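# Screw two feeder screws tight into a housing's holes

## Task

Pick screws from the screw feeder and drive one into each of the two open holes in the housing until each is tight. A screw only counts as tight when the screwdriver motor turned it in and halted on its own, shown as stopped_at_torque=1 in a result; after that, do not rotate or shift that screw again. A screw forced in by pushing instead of turning must be unscrewed completely and then driven again. After the final screw, release it and raise the screwdriver clear, well above the screw heads.

## Robot and tools

Robot: one UR3e arm carrying a powered screwdriver, with no other arm or gripper. The screwdriver has a hex key inside a thin vacuum sleeve that can hold a screw on the key. The tool point (end_effector_position) is the tip of the hex key when nothing presses on it; the key points along the tool point's +z axis and can be pushed back up to 12 mm. A flat block sticks out about 9 cm from the last joint's axis toward the screwdriver's -y side and rotates with it, so watch its clearance. One camera: cam_wrist, a 504x504 fisheye on the wrist.

Frames: results give the tool point position in metres and orientation as end_effector_quat_wxyz in the scene frame, whose origin is on the table top below the arm base, +z up, +y to the left when looking along +x. The base may be tilted. Reported position can be slightly off, more at long reach. Results also give velocities, joint positions and torques, and Wrist force / Wrist torque along the tool's own x y z axes (offsets up to about 3.5 N, noise about 1.4 N, saturating near 30 N; pressing on a surface gives a force pointing back into the arm).

execute_actions: argument actions is a list holding zero or one item; optional pictures (boolean). Empty list: just returns the state. An action item has rows (1 to 15 rows) and steps (at most 15, default 15); each step is 1/30 s, each row is used for one step, and the last row repeats to fill the steps. A wait item has only steps (up to 300), counted from the previous result. A refused call moves nothing.

A row is 9 numbers, each in [-1, 1], for the single arm: dx, dy, dz, rx, ry, rz, spindle, torque_limit, sleeve_vacuum. The first six are an offset, not a pose: the target relative to the tool point pose shown in the latest result (or the pose at action start if no result in this scene has shown it yet, or for later calls within one reply), expressed in the tool point's own axes. 1.0 equals 0.6 m for dx..dz and 180 degrees for rx..rz; rx, ry, rz form one rotation vector. Every row is measured from that same reference, not stacked on the previous row, so all-zero offsets pull the arm back to the reference rather than holding still. Per step the command is clipped to within 100 mm and 16 degrees of the measured pose, motion lags commands by about 0.17 s, and position wins over orientation when both cannot be met. Big moves may not finish in one action; read the pose and Hand target and command the remainder.

spindle: +1 spins the key clockwise at 500 rpm (driving in), -1 the reverse, 0.5 s to reach speed. It keeps its last value and keeps running between calls, and the arm does not track the screw then, so finish actions with spindle 0. torque_limit maps -1 to 0.3 N m and +1 to 1.2 N m linearly. sleeve_vacuum above 0.01 holds a screw; anything else releases it. Both keep their last value.

move: target is one 9-number row, same offset convention and frame as above, giving one end pose reached along a straight path lasting 0.5 to 10 s. speed in m/s, 0.002 to 0.5 (default 0.25; rotation capped at twice that in rad/s). Optional stop_force in N, 5 to 24 (not allowed in the first 0.2 s): the path halts when push against the motion rises that much, then backs off two steps and holds. Use it only with very slow, non-rotating approaches; omit it when leaving a surface. The path does not avoid obstacles, overshoot past a contact presses harder, and this stiff arm can fault even slightly past a firm contact. The result's move: line tells the ending (done, contact, held, off_target, moving, fault) and limits (paced = clipped, held = steps blocked) plus distance to target. Tool settings in the row are sent at the start.



Screwing procedure: put the tool point on the screw axis, 2 mm below the head's top, and turn slowly with spindle between -0.2 and 0.2; negative values seat the key without advancing the screw, positive ones also drive it. screw_detected=1 means sleeve_vacuum_kpa exceeds 30, i.e. a head seals the sleeve. While the screw turns, feed the arm down along the key by 0.7 mm per turn. The motor halts at 95 % of torque_limit when the head seats or the thread jams, and stopped_at_torque reads 1; a fresh positive spindle only works after spindle has been 0 or negative for 0.5 s straight. turns counts total key turns, positive clockwise. Loosening does not self-stop; if turns stops changing, raise torque_limit. Pick a screw from the feeder with vacuum on, carry it to a hole, drive it, release vacuum, repeat, then lift well above the heads.

Avoid: any joint load reaching its limit (shoulder pan 50.2, shoulder lift 50.2, elbow 26, wrists 8.37 N m) or any outside force reaching 150 N, which freezes the arm for 10 s and aborts the call. Motor heat warns at 70 °C and brakes the arm at 85 °C. Never knock anything off the table; avoid dropping screws, slips, slams, hard hits and strong pushes. Loose objects may occasionally get nudged. Red lines: pose unreachable and HELD mean the clearance check altered or blocked commands.

Each tool is called after ">>>" as name(argument=value, ...), one argument or row to a line, values as JSON.

## Session

>>> execute_actions(
  actions=[],
)

Scene clock: 0.00 s of 6600.00 s.
end_effector_position=(+0.2766, +0.1272, +0.2270) sleeve_vacuum_kpa=0 screw_detected=0 stopped_at_torque=0 turns=0.00 end_effector_quat_wxyz=(-0.014, +0.661, +0.733, -0.159) end_effector_velocity=(-0.000, -0.001, -0.000) end_effector_angular_velocity=(-0.001, +0.001, -0.001)
Joint positions: [-0.576 -1.581  0.666 -0.657 -1.572 -0.574]
Joint velocities: [-0.     0.001  0.    -0.    -0.001  0.   ]
Joint torques (N m, as the arm reports them, + toward a larger angle): no reading
Motor temperatures (°C, as the motors report them): [27 35 28 43 35 42]
Wrist force (N, on the end effector, along its own x y z axes, offset not removed): no reading
Wrist torque (N m, same axes, about the end effector's origin, offset not removed): no reading
Hand target: +0.277, +0.127, +0.227; -0.014, +0.661, +0.733, -0.159

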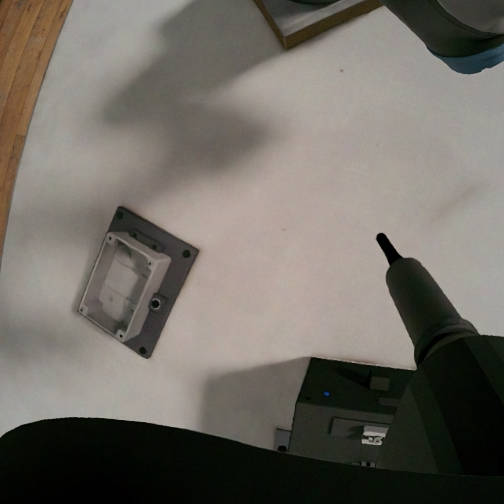

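>>> move(
  target=[-0.1,0.05,0.05,-0.0815,0.0615,0.033,0,0,0],
)

Scene clock: 16.23 s of 6600.00 s.
end_effector_position=(+0.3059, +0.0648, +0.2023) sleeve_vacuum_kpa=0 screw_detected=0 stopped_at_torque=0 turns=0.00 end_effector_quat_wxyz=(+0.007, +0.707, +0.708, -0.001) end_effector_velocity=(-0.000, -0.000, -0.001) end_effector_angular_velocity=(+0.010, -0.011, +0.000)
Joint positions: [-1.273 -1.907  1.271 -0.839 -1.267 -1.182]
Joint velocities: [-0.028 -0.012  0.018  0.008  0.011 -0.031]
Joint torques (N m, as the arm reports them, + toward a larger angle): [-4.07 -3.82 -7.04 -0.96  1.07 -1.02]
Motor temperatures (°C, as the motors report them): [27 35 29 43 35 42]
Wrist force (N, on the end effector, along its own x y z axes, offset not removed): [-2.6 -2.7 -0.5]
Wrist torque (N m, same axes, about the end effector's origin, offset not removed): [-0.74 0.70 0.25]
Hand target: +0.306, +0.065, +0.202; +0.007, +0.707, +0.707, -0.001
Off the commanded pose: 0.000 m, 0 deg.
After step 90, 11.90 s passed at rest.
move: done

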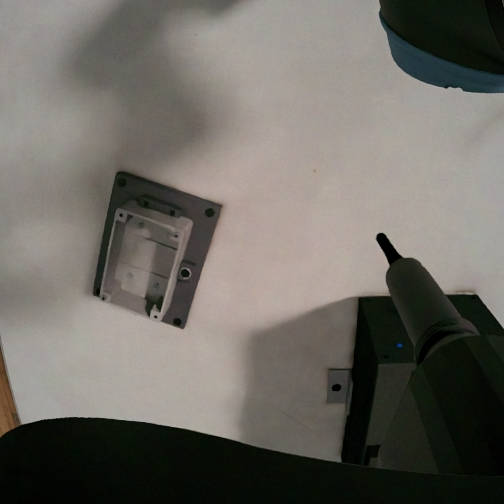

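>>> move(
  target=[-0.2,0.08,0.15,0.0027,0.0036,0,0,0,0],
)

>>> zoom_image(
  camera="cam_wrist",
  region=[120,130,400,410],
)

Scene clock: 27.80 s of 6600.00 s.
end_effector_position=(+0.3549, -0.0560, +0.1141) sleeve_vacuum_kpa=0 screw_detected=0 stopped_at_torque=0 turns=0.00 end_effector_quat_wxyz=(+0.000, +0.707, +0.708, -0.000) end_effector_velocity=(+0.001, -0.002, -0.002) end_effector_angular_velocity=(+0.001, +0.001, -0.002)
Joint positions: [-1.184 -1.503  1.439 -1.426 -1.262 -1.093]
Joint velocities: [ 0.002  0.01  -0.002 -0.007 -0.001  0.003]
Joint torques (N m, as the arm reports them, + toward a larger angle): [ -1.8   -8.47 -12.05  -2.29  -0.55   1.05]
Motor temperatures (°C, as the motors report them): [27 35 29 43 35 42]
Wrist force (N, on the end effector, along its own x y z axes, offset not removed): [-2.9 -2.7 -0.3]
Wrist torque (N m, same axes, about the end effector's origin, offset not removed): [-0.74 0.73 0.24]
Hand target: +0.355, -0.056, +0.114; +0.000, +0.707, +0.708, -0.000
Off the commanded pose: 0.000 m, 0 deg.
After step 90, 7.27 s passed at rest.
move: done

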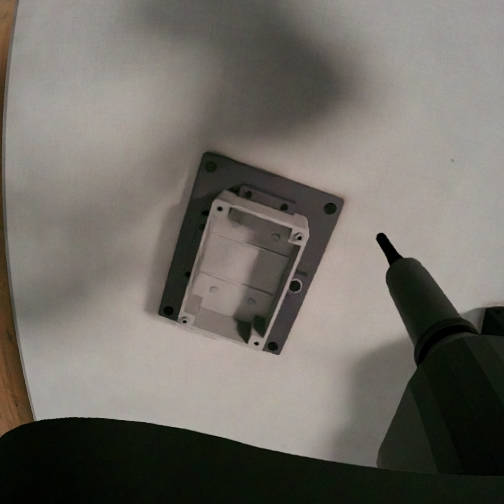

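Region (120, 130, 400, 410) of cam_wrist's 504x504 image, scaled by 1.800, with more detail than that image has.

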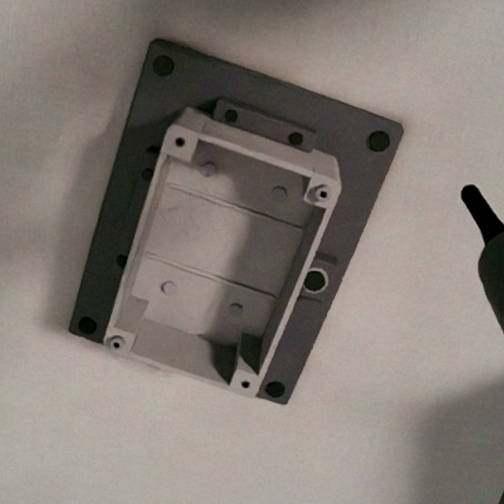

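>>> move(
  target=[0.42,0.15,-0.06,0,0,0,0,0,0],
)

Scene clock: 46.77 s of 6600.00 s.
end_effector_position=(+0.4292, +0.1708, +0.1454) sleeve_vacuum_kpa=0 screw_detected=0 stopped_at_torque=0 turns=0.00 end_effector_quat_wxyz=(+0.001, +0.708, +0.706, +0.007) end_effector_velocity=(-0.000, -0.000, -0.000) end_effector_angular_velocity=(-0.000, +0.000, -0.000)
Joint positions: [-0.544 -1.522  1.099 -1.28  -1.264 -0.416]
Joint velocities: [-0.001  0.    -0.     0.    -0.    -0.   ]
Joint torques (N m, as the arm reports them, + toward a larger angle): [ -5.77 -15.97 -14.19  -8.38   5.78   0.68]
Motor temperatures (°C, as the motors report them): [27 35 29 44 35 42]
Wrist force (N, on the end effector, along its own x y z axes, offset not removed): [-7.0 -25.2 -3.0]
Wrist torque (N m, same axes, about the end effector's origin, offset not removed): [-0.93 0.82 0.28]
Hand target: +0.432, +0.171, +0.146; +0.003, +0.708, +0.706, +0.010
Off the commanded pose: 0.030 m, 1 deg.
TORQUE FAULT: the external load on joint 5 (wrist 2) reached its load limit, and the arm stopped for 10 seconds. The arm's remaining commands of this call were not run. The arm holds where it stopped, with the spindle number at 0 and the torque_limit and sleeve_vacuum numbers unchanged, and accepts commands again: back off and push less far. The arm stops again, at the same cost, whenever a joint's load reaches its limit.
After step 90, 4.73 s passed at rest.
move: fault

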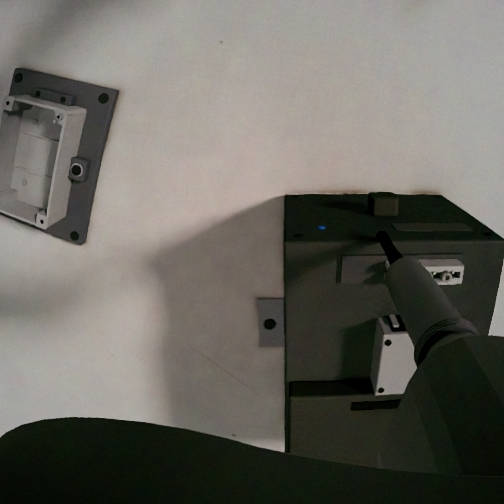

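Feeder is tall. Back off, up, and over.

>>> move(
  target=[0,-0.03,-0.09,0.003,-0.003,0,0,0,0],
  speed=0.1,
)

>>> move(
  target=[0.1,0.04,0,0,0,0,0,0,0],
  speed=0.1,
)

>>> zoom_image(
  camera="cam_wrist",
  region=[240,160,440,360],
)

Scene clock: 54.63 s of 6600.00 s.
end_effector_position=(+0.4106, +0.1703, +0.1989) sleeve_vacuum_kpa=0 screw_detected=0 stopped_at_torque=0 turns=0.00 end_effector_quat_wxyz=(+0.002, +0.708, +0.706, +0.001) end_effector_velocity=(-0.000, +0.000, +0.003) end_effector_angular_velocity=(-0.000, +0.008, +0.001)
Joint positions: [-0.617 -1.516  0.809 -0.97  -1.268 -0.492]
Joint velocities: [ 0.002  0.023 -0.047  0.031 -0.004 -0.002]
Joint torques (N m, as the arm reports them, + toward a larger angle): [ -0.62  -9.78 -10.87  -1.17  -0.11  -1.02]
Motor temperatures (°C, as the motors report them): [27 35 29 44 35 42]
Wrist force (N, on the end effector, along its own x y z axes, offset not removed): [-3.5 -2.1 -1.1]
Wrist torque (N m, same axes, about the end effector's origin, offset not removed): [-0.54 0.87 0.18]
Hand target: +0.411, +0.170, +0.199; +0.001, +0.708, +0.706, +0.000
Off the commanded pose: 0.000 m, 0 deg.
After step 90, 3.80 s passed at rest.
move: done

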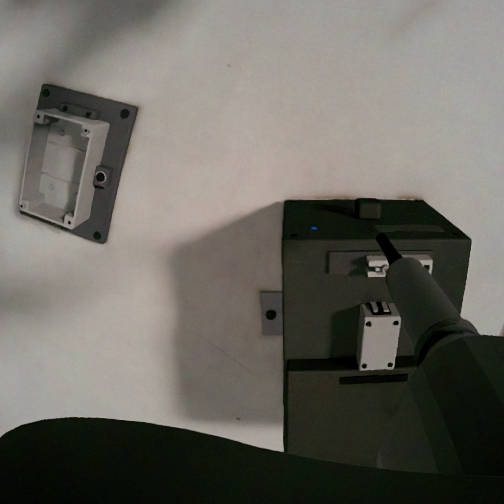

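Scene clock: 55.77 s of 6600.00 s.
end_effector_position=(+0.4346, +0.2301, +0.1988) sleeve_vacuum_kpa=0 screw_detected=0 stopped_at_torque=0 turns=0.00 end_effector_quat_wxyz=(+0.002, +0.708, +0.706, +0.002) end_effector_velocity=(+0.001, +0.002, +0.001) end_effector_angular_velocity=(-0.006, +0.010, +0.001)
Joint positions: [-0.392 -1.325  0.493 -0.913 -1.298 -0.259]
Joint velocities: [ 0.016  0.054 -0.1    0.05  -0.011  0.013]
Joint torques (N m, as the arm reports them, + toward a larger angle): [  0.57 -13.57 -11.24  -1.46  -0.14   1.09]
Motor temperatures (°C, as the motors report them): [27 35 29 44 35 42]
Wrist force (N, on the end effector, along its own x y z axes, offset not removed): [-2.8 -2.6 -0.2]
Wrist torque (N m, same axes, about the end effector's origin, offset not removed): [-0.70 0.74 0.21]
Hand target: +0.435, +0.230, +0.199; +0.002, +0.708, +0.706, +0.001
Off the commanded pose: 0.000 m, 0 deg.
move: done

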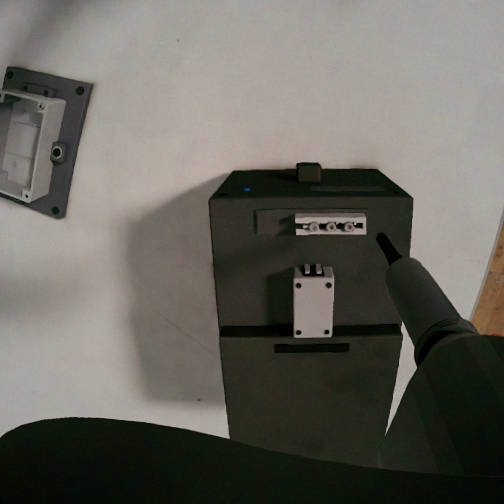

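Region (240, 160, 440, 360) of cam_wrist's 504x504 image, scaled by 2.520, with more detail than that image has.

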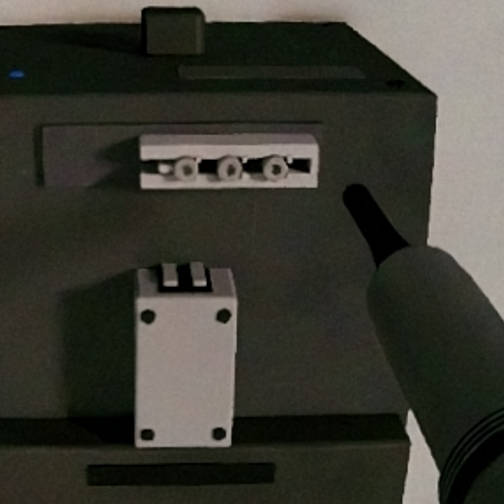

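>>> move(
  target=[-0.023,0.015,0.035,0.001,0,0,0,0,0],
  speed=0.05,
)

>>> zoom_image(
  camera="cam_wrist",
  region=[320,180,420,280],
)

Scene clock: 68.43 s of 6600.00 s.
end_effector_position=(+0.4436, +0.2164, +0.1780) sleeve_vacuum_kpa=0 screw_detected=0 stopped_at_torque=0 turns=0.00 end_effector_quat_wxyz=(+0.001, +0.708, +0.706, +0.000) end_effector_velocity=(+0.001, -0.002, -0.002) end_effector_angular_velocity=(+0.001, -0.003, -0.002)
Joint positions: [-0.407 -1.344  0.647 -1.04  -1.296 -0.276]
Joint velocities: [-0.006 -0.012  0.032 -0.021  0.002 -0.003]
Joint torques (N m, as the arm reports them, + toward a larger angle): [ -4.19 -18.47  -8.83  -2.89   1.58  -0.99]
Motor temperatures (°C, as the motors report them): [27 35 29 44 35 42]
Wrist force (N, on the end effector, along its own x y z axes, offset not removed): [-2.7 -2.8 -0.7]
Wrist torque (N m, same axes, about the end effector's origin, offset not removed): [-0.76 0.74 0.25]
Hand target: +0.444, +0.216, +0.178; +0.001, +0.708, +0.706, +0.000
Off the commanded pose: 0.000 m, 0 deg.
After step 90, 8.73 s passed at rest.
move: done

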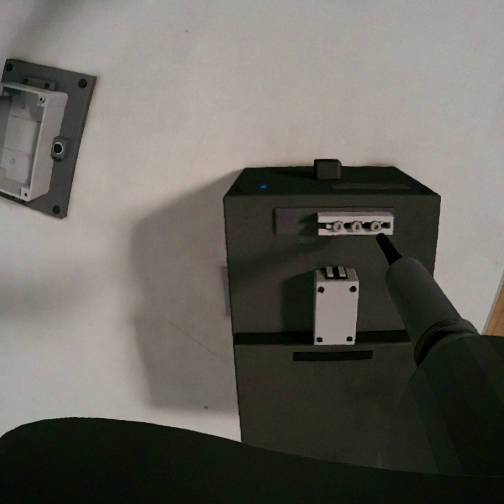

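Region (320, 180, 420, 280) of cam_wrist's 504x504 image, scaled by 5.040, with more detail than that image has.

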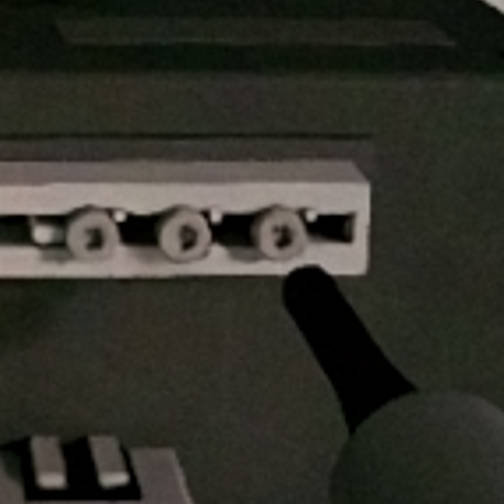

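>>> move(
  target=[0,0,0.0167,0,0,0,0,0,0],
  speed=0.02,
)

>>> zoom_image(
  camera="cam_wrist",
  region=[320,180,420,280],
)

Scene clock: 75.40 s of 6600.00 s.
end_effector_position=(+0.4436, +0.2164, +0.1683) sleeve_vacuum_kpa=0 screw_detected=0 stopped_at_torque=0 turns=0.00 end_effector_quat_wxyz=(+0.001, +0.708, +0.706, +0.000) end_effector_velocity=(+0.001, -0.001, -0.002) end_effector_angular_velocity=(-0.001, -0.004, -0.002)
Joint positions: [-0.398 -1.367  0.733 -1.105 -1.298 -0.267]
Joint velocities: [-0.002 -0.011  0.027 -0.02   0.     0.001]
Joint torques (N m, as the arm reports them, + toward a larger angle): [  0.79 -17.53  -8.23  -2.78   0.87   1.13]
Motor temperatures (°C, as the motors report them): [27 35 29 44 35 42]
Wrist force (N, on the end effector, along its own x y z axes, offset not removed): [-2.5 -2.8 -3.8]
Wrist torque (N m, same axes, about the end effector's origin, offset not removed): [-0.68 0.71 0.24]
Hand target: +0.444, +0.216, +0.168; +0.001, +0.708, +0.706, +0.000
Off the commanded pose: 0.000 m, 0 deg.
After step 90, 3.17 s passed at rest.
move: done

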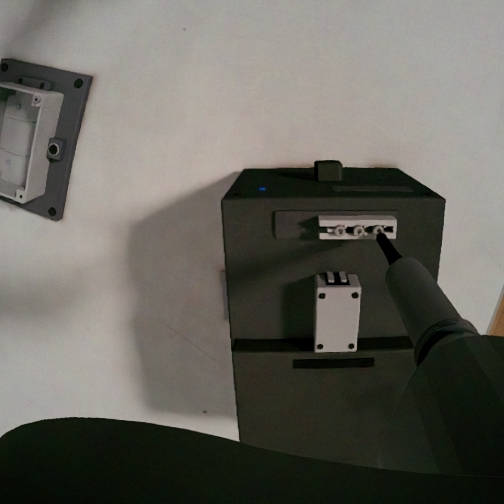

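Region (320, 180, 420, 280) of cam_wrist's 504x504 image, scaled by 5.040, with more detail than that image has.

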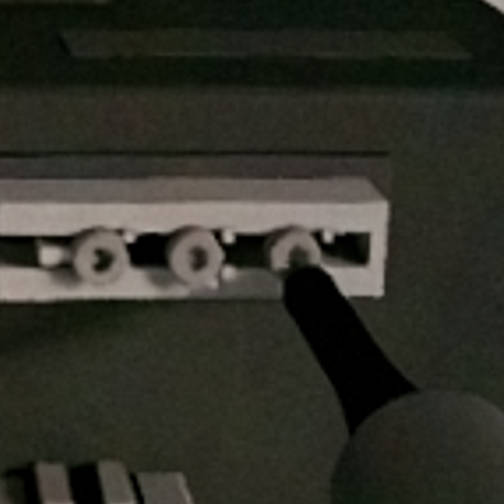

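>>> move(
  target=[0,0,-0.005,0,0,0,0,0,0],
  speed=0.02,
)

>>> move(
  target=[-0.0023,-0.007,0,0,0,0,0,0,1],
  speed=0.02,
)

>>> move(
  target=[0,0,0.007,0,0,0,-0.1,0,1],
  speed=0.004,
  stop_force=10,
)

>>> zoom_image(
  camera="cam_wrist",
  region=[320,180,420,280],
)

Scene clock: 86.70 s of 6600.00 s.
end_effector_position=(+0.4436, +0.2164, +0.1711) sleeve_vacuum_kpa=0 screw_detected=0 stopped_at_torque=0 turns=0.00 end_effector_quat_wxyz=(+0.001, +0.708, +0.706, +0.000) end_effector_velocity=(-0.000, -0.000, +0.001) end_effector_angular_velocity=(+0.000, +0.002, -0.001)
Joint positions: [-0.401 -1.361  0.709 -1.087 -1.297 -0.269]
Joint velocities: [-0.002  0.005 -0.015  0.012  0.    -0.002]
Joint torques (N m, as the arm reports them, + toward a larger angle): [ -3.84 -13.76 -11.96  -1.38   1.42  -1.08]
Motor temperatures (°C, as the motors report them): [27 35 29 44 35 42]
Wrist force (N, on the end effector, along its own x y z axes, offset not removed): [-2.0 -2.5 -0.5]
Wrist torque (N m, same axes, about the end effector's origin, offset not removed): [-0.68 0.48 0.23]
Hand target: +0.444, +0.216, +0.171; +0.001, +0.708, +0.706, +0.000
Off the commanded pose: 0.000 m, 0 deg.
After step 90, 7.60 s passed at rest.
move: done

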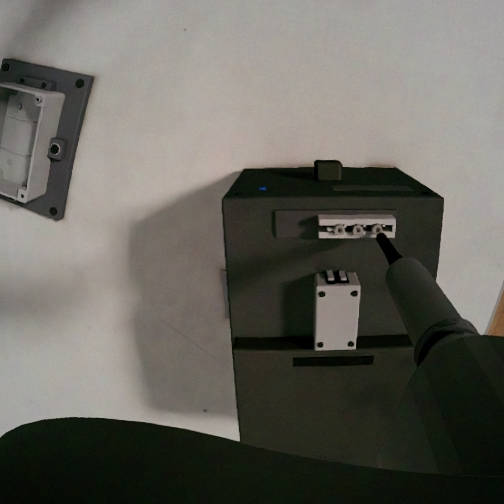

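Scene clock: 87.40 s of 6600.00 s.
end_effector_position=(+0.4396, +0.2151, +0.1711) sleeve_vacuum_kpa=14 screw_detected=0 stopped_at_torque=0 turns=0.00 end_effector_quat_wxyz=(+0.001, +0.708, +0.706, +0.000) end_effector_velocity=(-0.002, -0.000, +0.000) end_effector_angular_velocity=(+0.001, -0.001, -0.001)
Joint positions: [-0.408 -1.386  0.747 -1.097 -1.296 -0.277]
Joint velocities: [-0.004 -0.013  0.02  -0.006  0.002 -0.004]
Joint torques (N m, as the arm reports them, + toward a larger angle): [ -4.06 -18.34  -8.65  -2.83   1.74  -1.09]
Motor temperatures (°C, as the motors report them): [27 35 29 44 35 42]
Wrist force (N, on the end effector, along its own x y z axes, offset not removed): [-3.1 -2.8 -0.8]
Wrist torque (N m, same axes, about the end effector's origin, offset not removed): [-0.78 0.79 0.27]
Hand target: +0.439, +0.215, +0.171; +0.001, +0.708, +0.706, +0.000
Off the commanded pose: 0.000 m, 0 deg.
move: done

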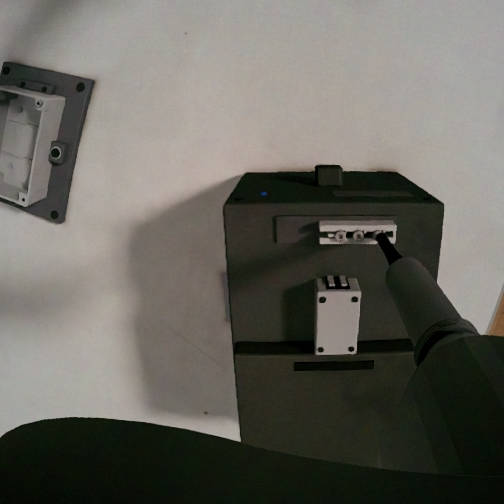

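Scene clock: 88.67 s of 6600.00 s.
end_effector_position=(+0.4396, +0.2151, +0.1670) sleeve_vacuum_kpa=40 screw_detected=1 stopped_at_torque=0 turns=-1.04 end_effector_quat_wxyz=(+0.001, +0.708, +0.706, -0.000) end_effector_velocity=(+0.000, +0.000, -0.001) end_effector_angular_velocity=(+0.000, -0.001, +0.001)
Joint positions: [-0.404 -1.394  0.78  -1.124 -1.297 -0.273]
Joint velocities: [ 0.001 -0.003  0.008 -0.007  0.     0.   ]
Joint torques (N m, as the arm reports them, + toward a larger angle): [  0.57 -16.83  -7.98  -2.42  -0.54   1.05]
Motor temperatures (°C, as the motors report them): [27 35 29 44 35 42]
Wrist force (N, on the end effector, along its own x y z axes, offset not removed): [-1.8 -2.1 -4.8]
Wrist torque (N m, same axes, about the end effector's origin, offset not removed): [-0.72 0.52 0.24]
Hand target: +0.440, +0.215, +0.167; +0.001, +0.708, +0.706, -0.000
Off the commanded pose: 0.000 m, 0 deg.
move: done

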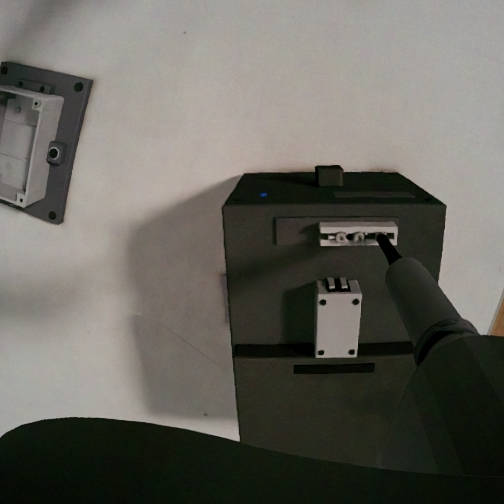

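Region (320, 180, 420, 280) of cam_wrist's 504x504 image, scaled by 5.040, with more detail than that image has.

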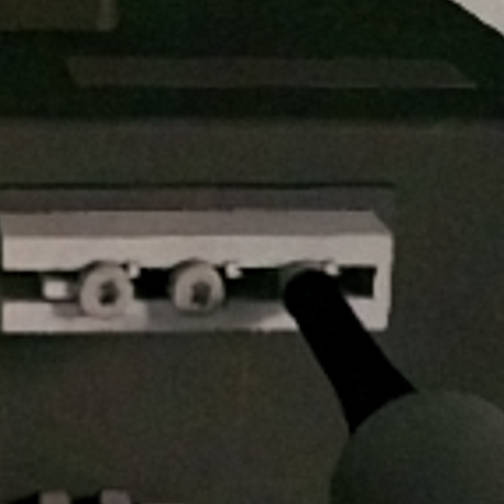

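>>> move(
  target=[0,0,-0.045,0,0,0,0,0,1],
  speed=0.03,
)

>>> zoom_image(
  camera="cam_wrist",
  region=[320,180,420,280],
)

Scene clock: 94.67 s of 6600.00 s.
end_effector_position=(+0.4396, +0.2150, +0.1938) sleeve_vacuum_kpa=39 screw_detected=1 stopped_at_torque=0 turns=-4.99 end_effector_quat_wxyz=(+0.001, +0.708, +0.706, +0.000) end_effector_velocity=(+0.001, -0.001, +0.002) end_effector_angular_velocity=(-0.001, +0.005, -0.002)
Joint positions: [-0.43  -1.322  0.526 -0.936 -1.292 -0.299]
Joint velocities: [-0.     0.03  -0.062  0.037 -0.002  0.001]
Joint torques (N m, as the arm reports them, + toward a larger angle): [  0.7  -14.14 -10.91  -1.5   -0.17  -1.05]
Motor temperatures (°C, as the motors report them): [27 35 29 44 35 42]
Wrist force (N, on the end effector, along its own x y z axes, offset not removed): [-3.0 -3.2 -0.2]
Wrist torque (N m, same axes, about the end effector's origin, offset not removed): [-0.85 0.82 0.27]
Hand target: +0.440, +0.215, +0.194; +0.001, +0.708, +0.706, +0.000
Off the commanded pose: 0.000 m, 0 deg.
move: done

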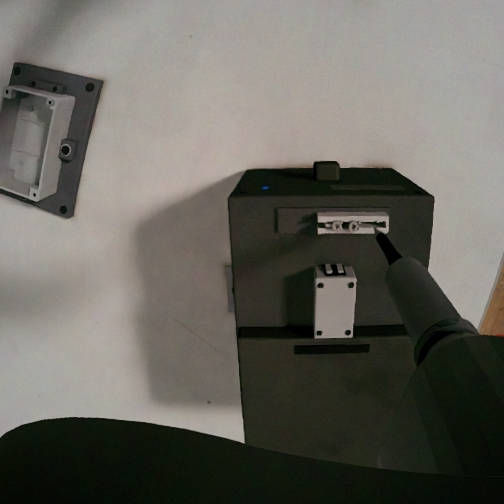

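Region (320, 180, 420, 280) of cam_wrist's 504x504 image, scaled by 5.040, with more detail than that image has.

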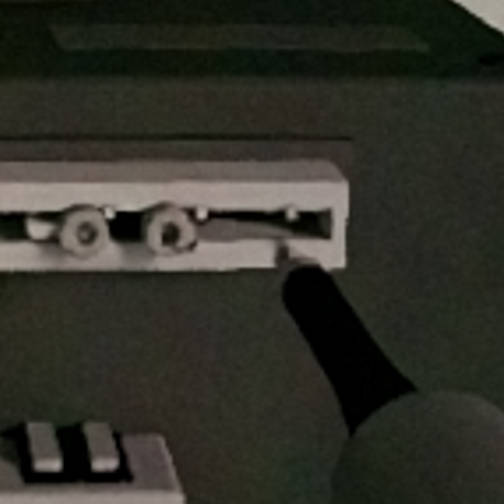

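>>> move(
  target=[-0.25,-0.1,0,0,0,0,0,0,1],
)

>>> move(
  target=[-0.38,-0.05,0.13,0,0,0,0,0,1],
)

>>> zoom_image(
  camera="cam_wrist",
  region=[320,180,420,280],
)

Scene clock: 101.80 s of 6600.00 s.
end_effector_position=(+0.3790, +0.0652, +0.1937) sleeve_vacuum_kpa=39 screw_detected=1 stopped_at_torque=0 turns=-4.99 end_effector_quat_wxyz=(+0.001, +0.708, +0.706, -0.000) end_effector_velocity=(-0.001, -0.002, -0.000) end_effector_angular_velocity=(+0.005, -0.006, -0.001)
Joint positions: [-0.982 -1.603  1.038 -0.991 -1.252 -0.876]
Joint velocities: [-0.017 -0.012  0.021 -0.003  0.007 -0.017]
Joint torques (N m, as the arm reports them, + toward a larger angle): [ -5.55 -11.07  -7.89  -2.62   1.47  -0.93]
Motor temperatures (°C, as the motors report them): [27 35 29 44 35 42]
Wrist force (N, on the end effector, along its own x y z axes, offset not removed): [-2.9 -3.2 -0.1]
Wrist torque (N m, same axes, about the end effector's origin, offset not removed): [-0.89 0.74 0.25]
Hand target: +0.379, +0.065, +0.194; +0.001, +0.708, +0.706, -0.000
Off the commanded pose: 0.000 m, 0 deg.
After step 90, 2.83 s passed at rest.
move: done

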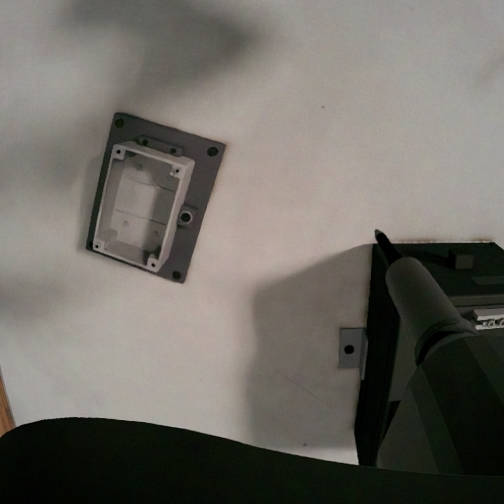

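Scene clock: 103.43 s of 6600.00 s.
end_effector_position=(+0.3483, -0.1626, +0.1158) sleeve_vacuum_kpa=39 screw_detected=1 stopped_at_torque=0 turns=-4.99 end_effector_quat_wxyz=(+0.001, +0.708, +0.706, -0.001) end_effector_velocity=(+0.000, -0.002, -0.001) end_effector_angular_velocity=(+0.000, +0.000, -0.000)
Joint positions: [-1.317 -1.182  1.125 -1.393 -1.276 -1.227]
Joint velocities: [-0.001  0.008 -0.007 -0.    -0.    -0.001]
Joint torques (N m, as the arm reports them, + toward a larger angle): [ -8.21 -13.   -12.07  -2.29  -0.66  -1.04]
Motor temperatures (°C, as the motors report them): [27 35 29 44 35 42]
Wrist force (N, on the end effector, along its own x y z axes, offset not removed): [-2.6 -2.3 -0.5]
Wrist torque (N m, same axes, about the end effector's origin, offset not removed): [-0.61 0.67 0.19]
Hand target: +0.348, -0.163, +0.116; +0.000, +0.708, +0.706, -0.001
Off the commanded pose: 0.000 m, 0 deg.
move: done

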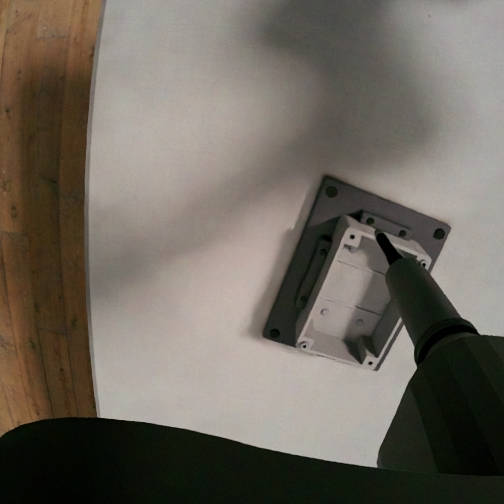

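Region (320, 180, 420, 280) of cam_wrist's 504x504 image, scaled by 5.040, with more detail than that image has.

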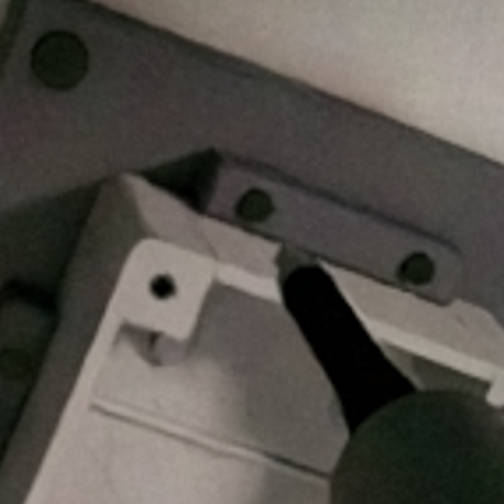

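>>> move(
  target=[-0.011,0.039,0.035,0,0,0,0,0,1],
  speed=0.05,
)

>>> zoom_image(
  camera="cam_wrist",
  region=[320,180,420,280],
)

Scene clock: 110.53 s of 6600.00 s.
end_effector_position=(+0.3716, -0.1692, +0.0949) sleeve_vacuum_kpa=39 screw_detected=1 stopped_at_torque=0 turns=-4.99 end_effector_quat_wxyz=(+0.001, +0.708, +0.706, -0.001) end_effector_velocity=(+0.002, -0.000, -0.001) end_effector_angular_velocity=(+0.001, +0.000, +0.002)
Joint positions: [-1.256 -1.089  1.07  -1.449 -1.269 -1.163]
Joint velocities: [ 0.005  0.007 -0.006 -0.002  0.001  0.003]
Joint torques (N m, as the arm reports them, + toward a larger angle): [ -2.92 -14.41 -12.16  -2.35   1.11   0.97]
Motor temperatures (°C, as the motors report them): [27 35 29 44 35 42]
Wrist force (N, on the end effector, along its own x y z axes, offset not removed): [-2.3 -1.8 -0.3]
Wrist torque (N m, same axes, about the end effector's origin, offset not removed): [-0.46 0.59 0.16]
Hand target: +0.372, -0.169, +0.095; +0.001, +0.708, +0.706, -0.001
Off the commanded pose: 0.000 m, 0 deg.
After step 90, 3.07 s passed at rest.
move: done

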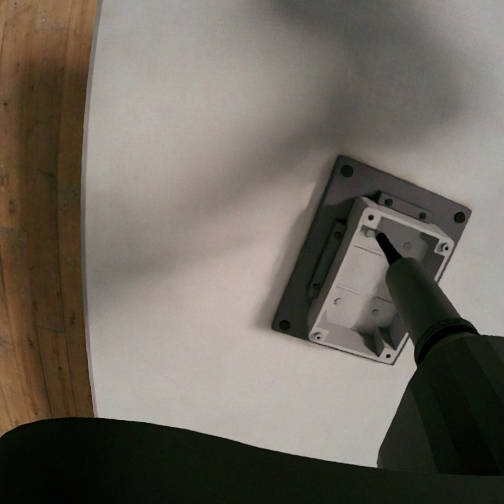

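Region (320, 180, 420, 280) of cam_wrist's 504x504 image, scaled by 5.040, with more detail than that image has.

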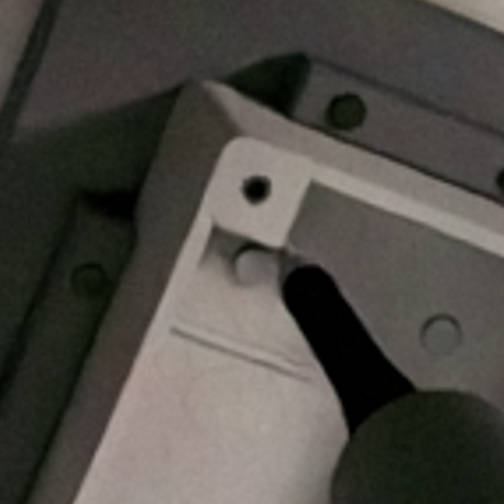

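>>> move(
  target=[-0.001,-0.005,0.02,0,0,0,0,0,1],
  speed=0.02,
  stop_force=5,
)

>>> zoom_image(
  camera="cam_wrist",
  region=[320,180,420,280],
)

>>> move(
  target=[0,0,0.03,0,0,0,0,0,1],
  speed=0.004,
  stop_force=5,
)

>>> zoom_image(
  camera="cam_wrist",
  region=[320,180,420,280],
)

Scene clock: 123.17 s of 6600.00 s.
end_effector_position=(+0.3686, -0.1698, +0.0831) sleeve_vacuum_kpa=39 screw_detected=1 stopped_at_torque=0 turns=-4.99 end_effector_quat_wxyz=(+0.001, +0.708, +0.706, -0.001) end_effector_velocity=(-0.001, +0.000, -0.002) end_effector_angular_velocity=(+0.001, +0.001, -0.000)
Joint positions: [-1.254 -1.096  1.137 -1.509 -1.269 -1.162]
Joint velocities: [ 0.    -0.002  0.014 -0.011 -0.     0.   ]
Joint torques (N m, as the arm reports them, + toward a larger angle): [ -3.81 -18.85  -9.45  -2.36   0.84   1.07]
Motor temperatures (°C, as the motors report them): [27 35 29 44 35 42]
Wrist force (N, on the end effector, along its own x y z axes, offset not removed): [-2.1 -2.1 -0.3]
Wrist torque (N m, same axes, about the end effector's origin, offset not removed): [-0.56 0.55 0.21]
Hand target: +0.369, -0.170, +0.083; +0.001, +0.708, +0.706, -0.001
Off the commanded pose: 0.000 m, 0 deg.
After step 90, 8.73 s passed at rest.
move: done

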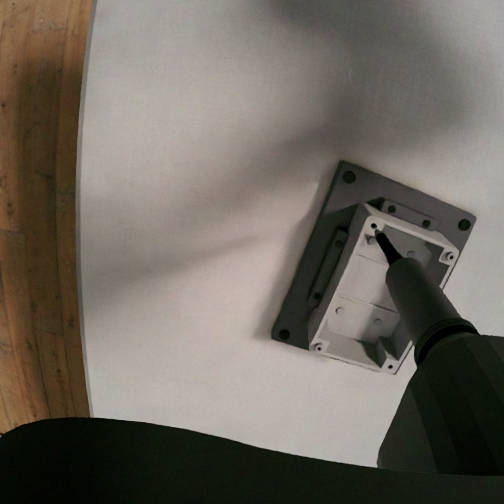

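Region (320, 180, 420, 280) of cam_wrist's 504x504 image, scaled by 5.040, with more detail than that image has.

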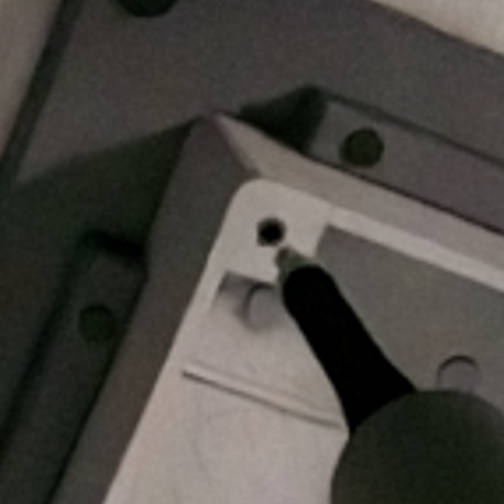

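Scene clock: 127.90 s of 6600.00 s.
end_effector_position=(+0.3686, -0.1698, +0.0652) sleeve_vacuum_kpa=39 screw_detected=1 stopped_at_torque=0 turns=-4.99 end_effector_quat_wxyz=(+0.001, +0.708, +0.706, -0.001) end_effector_velocity=(-0.000, -0.001, -0.001) end_effector_angular_velocity=(-0.002, -0.001, +0.001)
Joint positions: [-1.241 -1.09   1.209 -1.592 -1.268 -1.148]
Joint velocities: [-0.     0.     0.003 -0.005 -0.    -0.001]
Joint torques (N m, as the arm reports them, + toward a larger angle): [ -3.35 -13.86  -8.75  -2.37   1.11   1.09]
Motor temperatures (°C, as the motors report them): [27 35 29 44 35 42]
Wrist force (N, on the end effector, along its own x y z axes, offset not removed): [-2.7 -2.6 -2.7]
Wrist torque (N m, same axes, about the end effector's origin, offset not removed): [-0.66 0.78 0.24]
Hand target: +0.369, -0.170, +0.065; +0.001, +0.708, +0.706, -0.001
Off the commanded pose: 0.000 m, 0 deg.
move: done

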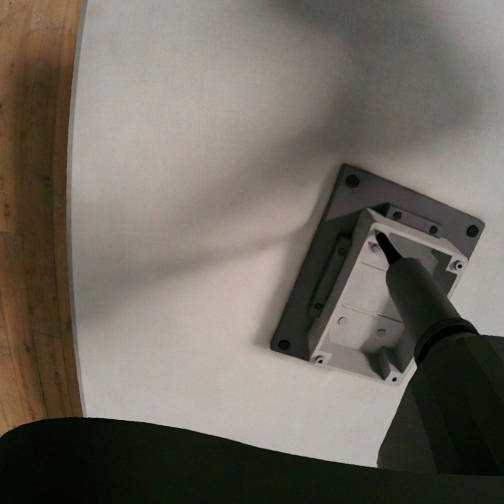

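Region (320, 180, 420, 280) of cam_wrist's 504x504 image, scaled by 5.040, with more detail than that image has.

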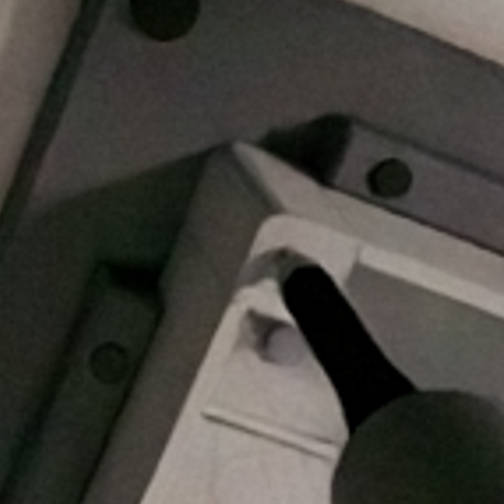

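>>> move(
  target=[0.0015,0.0022,-0.004,0,0,0,0,0,1],
  speed=0.01,
)

>>> zoom_image(
  camera="cam_wrist",
  region=[350,205,400,255],
)

>>> move(
  target=[0,0,0.007,0,0,0,0,0,1],
  speed=0.004,
  stop_force=5,
)

>>> zoom_image(
  camera="cam_wrist",
  region=[350,205,400,255],
)

Scene clock: 135.80 s of 6600.00 s.
end_effector_position=(+0.3699, -0.1690, +0.0675) sleeve_vacuum_kpa=39 screw_detected=1 stopped_at_torque=0 turns=-4.99 end_effector_quat_wxyz=(+0.001, +0.708, +0.706, -0.001) end_effector_velocity=(+0.000, +0.001, +0.001) end_effector_angular_velocity=(+0.000, +0.001, +0.000)
Joint positions: [-1.239 -1.09   1.198 -1.58  -1.267 -1.146]
Joint velocities: [ 0.001 -0.    -0.006  0.006 -0.001  0.001]
Joint torques (N m, as the arm reports them, + toward a larger angle): [ -4.12 -18.55 -12.05  -0.89   1.12   1.11]
Motor temperatures (°C, as the motors report them): [27 35 29 44 35 42]
Wrist force (N, on the end effector, along its own x y z axes, offset not removed): [-2.4 -3.2 -0.9]
Wrist torque (N m, same axes, about the end effector's origin, offset not removed): [-0.91 0.55 0.27]
Hand target: +0.370, -0.169, +0.068; +0.001, +0.708, +0.706, -0.001
Off the commanded pose: 0.000 m, 0 deg.
After step 90, 4.20 s passed at rest.
move: done

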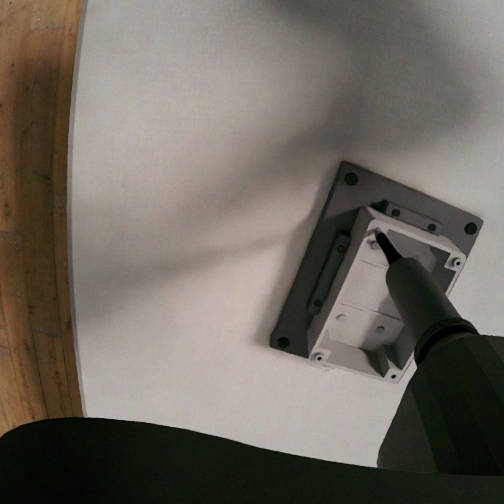

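Region (350, 205, 400, 255) of cam_wrist's 504x504 image, scaled by 10.080, with more detail than that image has.

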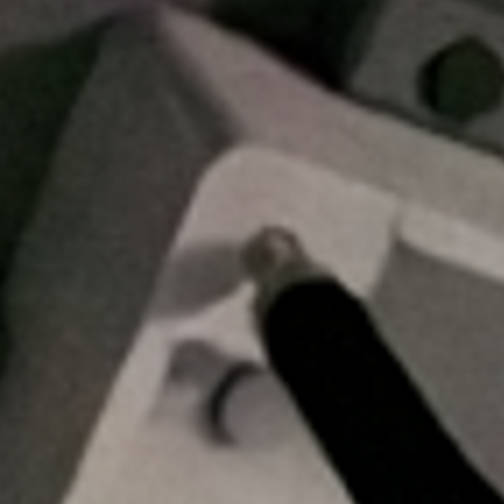

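Scene clock: 137.07 s of 6600.00 s.
end_effector_position=(+0.3699, -0.1690, +0.0634) sleeve_vacuum_kpa=39 screw_detected=1 stopped_at_torque=0 turns=-4.99 end_effector_quat_wxyz=(+0.001, +0.708, +0.706, -0.001) end_effector_velocity=(+0.000, -0.000, -0.000) end_effector_angular_velocity=(-0.001, -0.001, -0.000)
Joint positions: [-1.236 -1.088  1.213 -1.599 -1.267 -1.143]
Joint velocities: [-0.    -0.001  0.004 -0.004  0.001  0.001]
Joint torques (N m, as the arm reports them, + toward a larger angle): [ -3.31 -13.22  -8.08  -2.45   1.06   1.07]
Motor temperatures (°C, as the motors report them): [27 35 29 44 35 42]
Wrist force (N, on the end effector, along its own x y z axes, offset not removed): [-2.8 -3.3 -4.7]
Wrist torque (N m, same axes, about the end effector's origin, offset not removed): [-0.82 0.83 0.24]
Hand target: +0.370, -0.169, +0.063; +0.001, +0.708, +0.706, -0.001
Off the commanded pose: 0.000 m, 0 deg.
move: done

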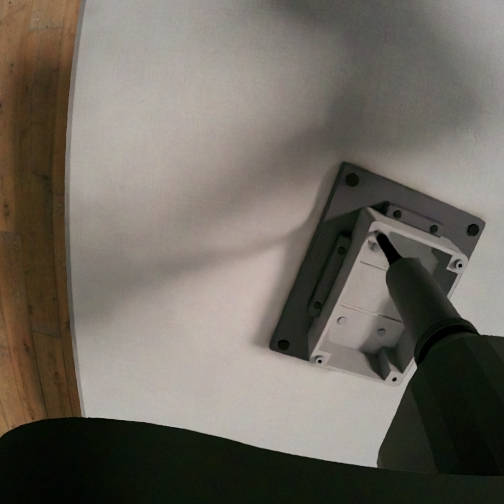

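Region (350, 205, 400, 255) of cam_wrist's 504x504 image, scaled by 10.080, with more detail than that image has.

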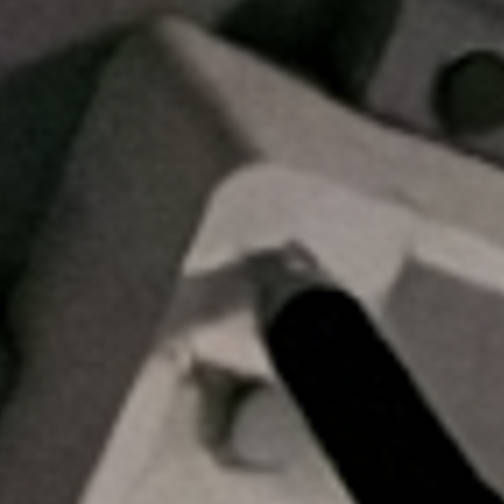

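>>> move(
  target=[0.0012,0,0,0,0,0,0,0,1],
  speed=0.003,
)

>>> move(
  target=[0,0,0.01,0,0,0,0.4,0,1],
  speed=0.0023,
  stop_force=8,
)

>>> move(
  target=[0,0,0,0,0,0,0,0,1],
)

>>> zoom_image(
  camera="cam_wrist",
  region=[350,205,400,255],
)

Scene clock: 146.03 s of 6600.00 s.
end_effector_position=(+0.3699, -0.1683, +0.0634) sleeve_vacuum_kpa=32 screw_detected=1 stopped_at_torque=0 turns=-4.99 end_effector_quat_wxyz=(+0.001, +0.708, +0.706, -0.001) end_effector_velocity=(-0.000, +0.001, -0.000) end_effector_angular_velocity=(+0.000, +0.001, +0.002)
Joint positions: [-1.236 -1.091  1.216 -1.6   -1.267 -1.142]
Joint velocities: [ 0.001 -0.001  0.001  0.    -0.001 -0.001]
Joint torques (N m, as the arm reports them, + toward a larger angle): [ -3.05 -17.8   -8.36  -2.1    1.09   1.09]
Motor temperatures (°C, as the motors report them): [27 35 29 44 35 42]
Wrist force (N, on the end effector, along its own x y z axes, offset not removed): [-3.2 -2.7 -4.2]
Wrist torque (N m, same axes, about the end effector's origin, offset not removed): [-0.72 0.72 0.23]
Hand target: +0.370, -0.168, +0.063; +0.001, +0.708, +0.706, -0.001
Off the commanded pose: 0.000 m, 0 deg.
After step 90, 5.27 s passed at rest.
move: done

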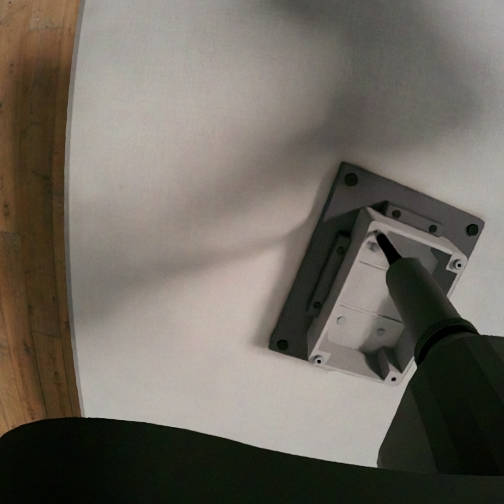

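Scene clock: 148.87 s of 6600.00 s.
end_effector_position=(+0.3699, -0.1683, +0.0574) sleeve_vacuum_kpa=40 screw_detected=1 stopped_at_torque=0 turns=4.18 end_effector_quat_wxyz=(+0.001, +0.708, +0.706, -0.001) end_effector_velocity=(-0.000, -0.001, -0.000) end_effector_angular_velocity=(-0.001, -0.000, -0.001)
Joint positions: [-1.231 -1.087  1.238 -1.627 -1.267 -1.138]
Joint velocities: [-0.001  0.001  0.002 -0.003 -0.     0.001]
Joint torques (N m, as the arm reports them, + toward a larger angle): [ -3.38 -13.38  -8.17  -2.29   0.78   1.01]
Motor temperatures (°C, as the motors report them): [27 35 29 44 35 42]
Wrist force (N, on the end effector, along its own x y z axes, offset not removed): [-2.7 -1.9 -4.6]
Wrist torque (N m, same axes, about the end effector's origin, offset not removed): [-0.73 0.76 0.23]
Hand target: +0.370, -0.168, +0.057; +0.001, +0.708, +0.706, -0.001
Off the commanded pose: 0.000 m, 0 deg.
move: done

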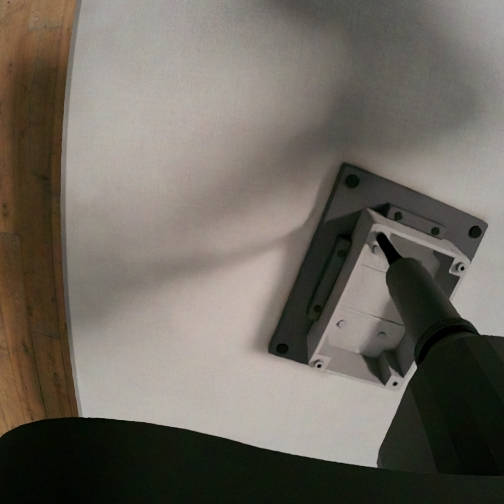

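Scene clock: 149.60 s of 6600.00 s.
end_effector_position=(+0.3699, -0.1683, +0.0574) sleeve_vacuum_kpa=40 screw_detected=1 stopped_at_torque=0 turns=4.96 end_effector_quat_wxyz=(+0.001, +0.708, +0.706, -0.001) end_effector_velocity=(+0.000, +0.000, -0.000) end_effector_angular_velocity=(+0.000, +0.000, +0.002)
Joint positions: [-1.231 -1.087  1.238 -1.627 -1.267 -1.138]
Joint velocities: [ 0.001  0.     0.    -0.    -0.    -0.   ]
Joint torques (N m, as the arm reports them, + toward a larger angle): [ -3.53 -13.46  -8.66  -2.08   0.77   1.02]
Motor temperatures (°C, as the motors report them): [27 35 29 44 35 42]
Wrist force (N, on the end effector, along its own x y z axes, offset not removed): [-2.8 -3.0 -4.0]
Wrist torque (N m, same axes, about the end effector's origin, offset not removed): [-1.01 0.77 0.34]
Hand target: +0.370, -0.168, +0.057; +0.001, +0.708, +0.706, -0.001
Off the commanded pose: 0.000 m, 0 deg.
move: done

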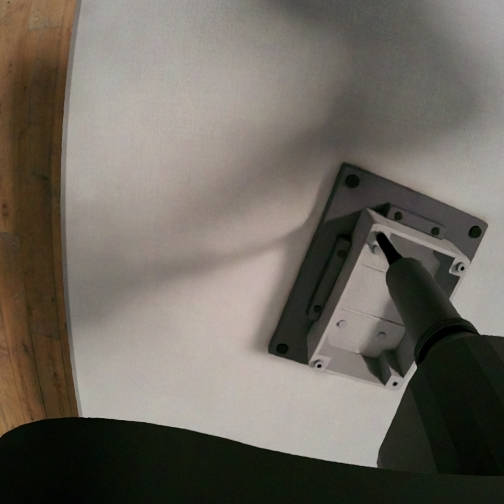

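Region (350, 205, 400, 255) of cam_wrist's 504x504 image, scaled by 10.080, with more detail than that image has.

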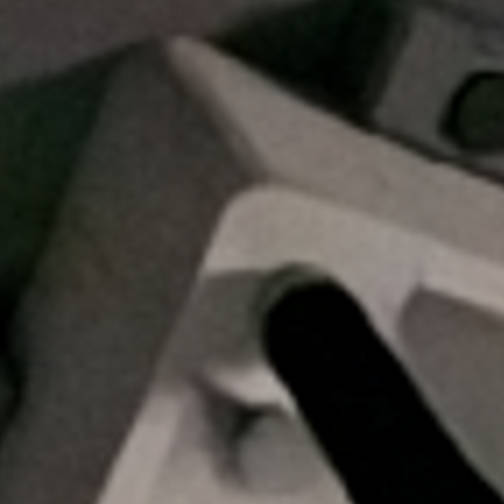

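It's going in.

>>> move(
  target=[0,0,0.011,0,0,0,0.4,0,1],
  speed=0.0023,
  stop_force=8,
)

Scene clock: 156.47 s of 6600.00 s.
end_effector_position=(+0.3699, -0.1683, +0.0509) sleeve_vacuum_kpa=40 screw_detected=1 stopped_at_torque=1 turns=8.45 end_effector_quat_wxyz=(+0.001, +0.708, +0.706, -0.001) end_effector_velocity=(-0.000, -0.000, -0.001) end_effector_angular_velocity=(-0.001, +0.000, +0.002)
Joint positions: [-1.226 -1.082  1.261 -1.656 -1.266 -1.132]
Joint velocities: [ 0.001  0.     0.002 -0.003 -0.    -0.001]
Joint torques (N m, as the arm reports them, + toward a larger angle): [ -3.19 -12.71  -7.73  -2.38   0.71   1.03]
Motor temperatures (°C, as the motors report them): [27 35 29 44 35 42]
Wrist force (N, on the end effector, along its own x y z axes, offset not removed): [-1.7 -1.6 -6.1]
Wrist torque (N m, same axes, about the end effector's origin, offset not removed): [-0.59 0.62 0.23]
Hand target: +0.370, -0.168, +0.051; +0.001, +0.708, +0.706, -0.001
Off the commanded pose: 0.000 m, 0 deg.
After step 90, 0.77 s passed at rest.
move: done

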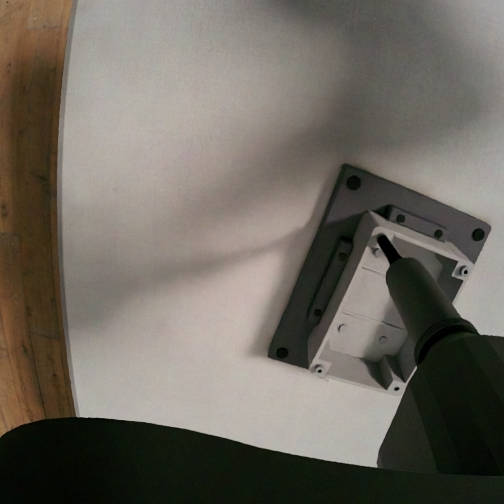

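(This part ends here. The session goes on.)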